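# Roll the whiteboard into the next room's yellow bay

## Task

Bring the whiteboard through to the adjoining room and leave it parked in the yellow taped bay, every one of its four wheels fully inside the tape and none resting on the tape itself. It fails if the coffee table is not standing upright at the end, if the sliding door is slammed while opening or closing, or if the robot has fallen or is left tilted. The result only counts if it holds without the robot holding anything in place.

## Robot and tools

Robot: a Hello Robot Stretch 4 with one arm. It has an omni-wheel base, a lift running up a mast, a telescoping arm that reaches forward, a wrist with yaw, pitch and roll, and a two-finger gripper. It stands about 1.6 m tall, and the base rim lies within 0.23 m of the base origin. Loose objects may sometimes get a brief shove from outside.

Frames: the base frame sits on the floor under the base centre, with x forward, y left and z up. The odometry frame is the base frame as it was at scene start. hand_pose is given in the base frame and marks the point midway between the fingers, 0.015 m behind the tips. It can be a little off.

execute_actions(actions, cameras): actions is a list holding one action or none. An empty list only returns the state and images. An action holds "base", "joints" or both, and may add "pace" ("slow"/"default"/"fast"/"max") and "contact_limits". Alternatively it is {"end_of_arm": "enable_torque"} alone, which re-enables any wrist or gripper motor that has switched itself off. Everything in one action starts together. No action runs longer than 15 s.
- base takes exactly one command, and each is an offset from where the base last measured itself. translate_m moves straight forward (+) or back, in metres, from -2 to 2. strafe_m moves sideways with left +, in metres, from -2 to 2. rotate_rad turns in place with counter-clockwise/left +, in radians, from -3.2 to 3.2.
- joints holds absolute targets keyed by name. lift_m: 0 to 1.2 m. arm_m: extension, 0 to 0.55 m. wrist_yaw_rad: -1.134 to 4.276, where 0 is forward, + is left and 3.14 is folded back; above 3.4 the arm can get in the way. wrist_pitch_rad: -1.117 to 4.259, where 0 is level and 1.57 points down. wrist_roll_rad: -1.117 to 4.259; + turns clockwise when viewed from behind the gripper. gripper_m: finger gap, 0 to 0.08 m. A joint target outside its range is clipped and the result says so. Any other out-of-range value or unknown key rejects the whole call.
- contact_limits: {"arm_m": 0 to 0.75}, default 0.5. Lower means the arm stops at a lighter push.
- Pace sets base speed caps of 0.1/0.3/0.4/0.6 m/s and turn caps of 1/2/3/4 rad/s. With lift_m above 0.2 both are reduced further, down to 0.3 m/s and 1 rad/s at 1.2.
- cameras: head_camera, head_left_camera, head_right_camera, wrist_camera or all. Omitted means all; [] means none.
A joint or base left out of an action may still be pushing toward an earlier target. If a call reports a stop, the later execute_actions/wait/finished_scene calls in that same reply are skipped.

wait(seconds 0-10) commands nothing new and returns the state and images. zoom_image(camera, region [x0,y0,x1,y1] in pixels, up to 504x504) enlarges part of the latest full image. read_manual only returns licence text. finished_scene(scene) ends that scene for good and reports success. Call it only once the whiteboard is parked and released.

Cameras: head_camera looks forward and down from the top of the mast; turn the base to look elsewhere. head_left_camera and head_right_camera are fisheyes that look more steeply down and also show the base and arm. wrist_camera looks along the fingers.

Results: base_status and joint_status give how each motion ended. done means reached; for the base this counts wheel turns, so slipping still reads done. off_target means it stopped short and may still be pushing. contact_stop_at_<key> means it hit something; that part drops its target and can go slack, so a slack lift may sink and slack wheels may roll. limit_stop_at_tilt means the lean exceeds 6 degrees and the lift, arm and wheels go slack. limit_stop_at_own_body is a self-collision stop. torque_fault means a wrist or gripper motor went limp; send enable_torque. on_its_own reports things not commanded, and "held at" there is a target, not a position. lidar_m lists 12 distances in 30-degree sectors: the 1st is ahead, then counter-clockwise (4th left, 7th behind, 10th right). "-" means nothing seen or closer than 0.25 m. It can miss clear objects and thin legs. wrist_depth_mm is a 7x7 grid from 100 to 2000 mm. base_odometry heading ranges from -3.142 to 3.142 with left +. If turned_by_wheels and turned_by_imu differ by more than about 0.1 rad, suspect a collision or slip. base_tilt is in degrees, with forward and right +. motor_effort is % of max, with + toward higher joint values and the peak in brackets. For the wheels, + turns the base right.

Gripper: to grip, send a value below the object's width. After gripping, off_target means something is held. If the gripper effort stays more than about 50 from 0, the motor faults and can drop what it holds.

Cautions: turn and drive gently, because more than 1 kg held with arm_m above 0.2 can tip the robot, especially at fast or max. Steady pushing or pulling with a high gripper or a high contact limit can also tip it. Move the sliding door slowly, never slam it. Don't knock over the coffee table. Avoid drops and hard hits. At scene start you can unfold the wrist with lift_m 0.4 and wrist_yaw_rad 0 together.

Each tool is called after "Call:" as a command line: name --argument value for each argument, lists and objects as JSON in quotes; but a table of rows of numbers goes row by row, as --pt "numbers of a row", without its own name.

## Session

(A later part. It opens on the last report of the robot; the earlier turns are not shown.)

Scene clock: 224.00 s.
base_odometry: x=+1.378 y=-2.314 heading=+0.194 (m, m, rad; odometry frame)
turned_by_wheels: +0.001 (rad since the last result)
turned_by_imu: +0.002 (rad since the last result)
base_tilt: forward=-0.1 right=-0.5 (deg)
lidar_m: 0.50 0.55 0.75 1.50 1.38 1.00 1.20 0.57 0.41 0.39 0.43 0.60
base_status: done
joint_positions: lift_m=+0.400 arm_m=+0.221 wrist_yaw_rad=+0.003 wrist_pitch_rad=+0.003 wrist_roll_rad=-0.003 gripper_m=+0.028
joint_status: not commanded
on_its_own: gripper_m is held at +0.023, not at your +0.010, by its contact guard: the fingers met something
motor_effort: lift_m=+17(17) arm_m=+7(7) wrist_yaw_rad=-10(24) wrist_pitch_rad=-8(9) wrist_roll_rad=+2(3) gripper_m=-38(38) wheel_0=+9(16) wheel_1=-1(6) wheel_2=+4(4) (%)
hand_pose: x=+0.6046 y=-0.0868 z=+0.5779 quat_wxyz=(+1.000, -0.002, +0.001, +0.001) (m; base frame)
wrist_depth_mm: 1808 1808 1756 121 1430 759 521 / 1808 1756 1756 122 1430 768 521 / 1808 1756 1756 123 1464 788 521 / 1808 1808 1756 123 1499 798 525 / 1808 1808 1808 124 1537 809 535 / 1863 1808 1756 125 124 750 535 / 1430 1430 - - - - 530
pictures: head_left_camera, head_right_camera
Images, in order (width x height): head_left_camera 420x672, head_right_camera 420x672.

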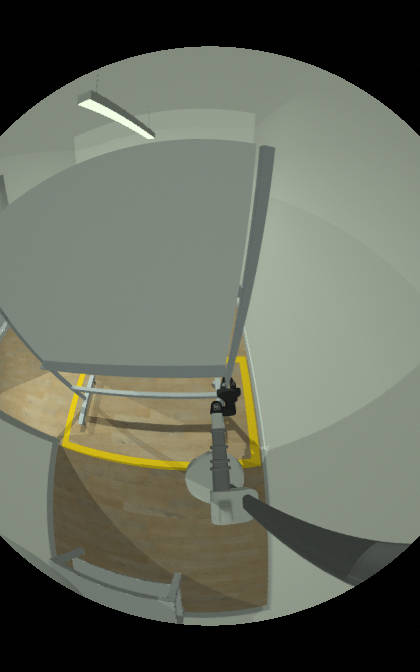

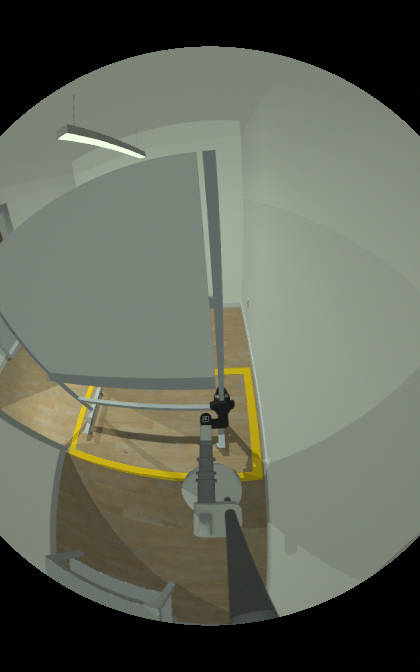

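Call:
execute_actions --actions '[{"joints": {"gripper_m": 0.08}}]' --cameras '[]'

Call:
execute_actions --actions '[{"base": {"translate_m": -0.25}, "joints": {"arm_m": 0.0}, "pace": "fast"}]'

Scene clock: 232.60 s.
base_odometry: x=+1.379 y=-2.314 heading=+0.193 (m, m, rad; odometry frame)
turned_by_wheels: -0.001 (rad since the last result)
turned_by_imu: -0.002 (rad since the last result)
base_tilt: forward=-0.1 right=-0.5 (deg)
lidar_m: 0.51 0.53 0.74 1.50 1.36 1.00 1.17 0.58 0.40 0.38 0.41 0.60
base_status: not commanded
joint_positions: lift_m=+0.400 arm_m=+0.221 wrist_yaw_rad=+0.000 wrist_pitch_rad=+0.003 wrist_roll_rad=-0.004 gripper_m=+0.080
joint_status: all done
motor_effort: lift_m=+17(16) arm_m=+7(7) wrist_yaw_rad=+1(15) wrist_pitch_rad=-7(7) wrist_roll_rad=+3(3) gripper_m=+1(36) wheel_0=+3(9) wheel_1=-1(1) wheel_2=+3(4) (%)
hand_pose: x=+0.6044 y=-0.0874 z=+0.5779 quat_wxyz=(+1.000, -0.002, +0.001, +0.000) (m; base frame)
wrist_depth_mm: 1756 1756 1708 121 1576 750 508 / 1756 1808 1708 122 1618 750 504 / 1756 1808 1756 123 1618 768 512 / 1808 1756 1756 124 1661 768 521 / 1808 1808 1808 125 1756 788 521 / 1808 1756 166 126 1576 128 500 / - - 135 - - - -
pictures: none
No camera images: the call's "cameras" was empty. Leave "cameras" out to get every camera's image.

Scene clock: 234.47 s.
base_odometry: x=+1.133 y=-2.362 heading=+0.193 (m, m, rad; odometry frame)
turned_by_wheels: +0.000 (rad since the last result)
turned_by_imu: +0.000 (rad since the last result)
base_tilt: forward=-0.1 right=-0.6 (deg)
lidar_m: 0.75 0.80 1.08 1.49 1.00 0.77 1.24 0.55 0.41 0.37 0.39 0.58
base_status: done
joint_positions: lift_m=+0.400 arm_m=+0.001 wrist_yaw_rad=+0.000 wrist_pitch_rad=+0.003 wrist_roll_rad=-0.004 gripper_m=+0.080
joint_status: all done
motor_effort: lift_m=+16(17) arm_m=-8(9) wrist_yaw_rad=-1(2) wrist_pitch_rad=-7(7) wrist_roll_rad=+3(3) gripper_m=+3(3) wheel_0=-2(8) wheel_1=-2(8) wheel_2=-1(14) (%)
hand_pose: x=+0.3850 y=-0.0875 z=+0.5779 quat_wxyz=(+1.000, -0.002, +0.001, +0.000) (m; base frame)
wrist_depth_mm: 603 597 591 - 1537 741 500 / 597 597 597 597 1576 741 500 / - - - - 1576 750 504 / - - - - 1661 759 512 / - - - - 1708 768 512 / 1983 1983 166 1808 1576 128 492 / - - 135 - - - -
pictures: head_camera, head_left_camera, head_right_camera, wrist_camera
camera_calibration (this result's frames):
wrist_camera: T_world_to_cam=[[0.0149391, -0.999581, -0.024793, -0.0697621], [-0.0588867, 0.0238732, -0.997979, 0.649686], [0.998153, 0.0163688, -0.0585054, -0.191261], [0, 0, 0, 1]] pos_world=[0.230207, -0.0821123, 0.635454]
Images, in order (width x height): head_camera 420x560, head_left_camera 420x672, head_right_camera 420x672, wrist_camera 616x392.

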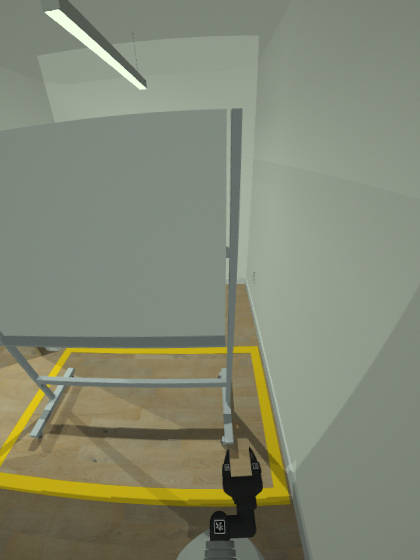

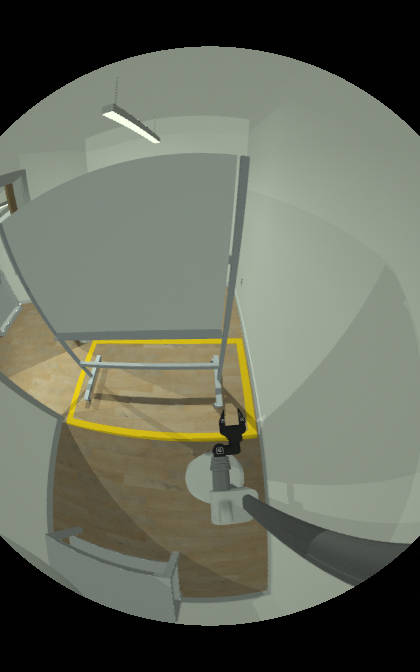

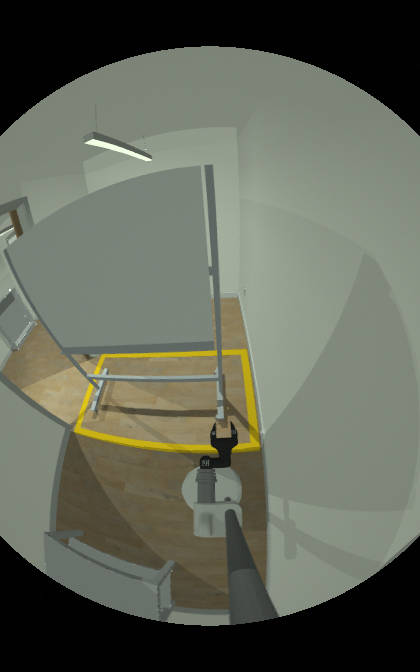

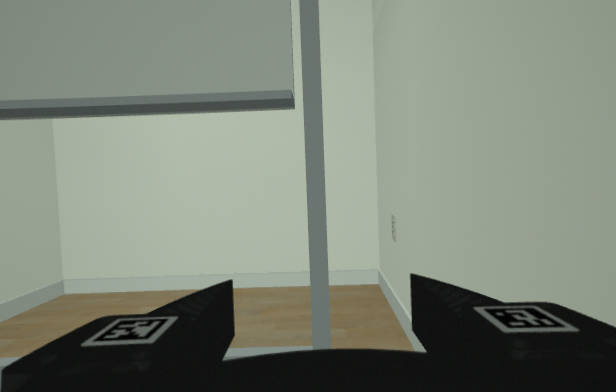

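All four wheels are well inside the tape and the table is upright.

Call:
finished_scene --scene 2

The scene is finished: the task was done.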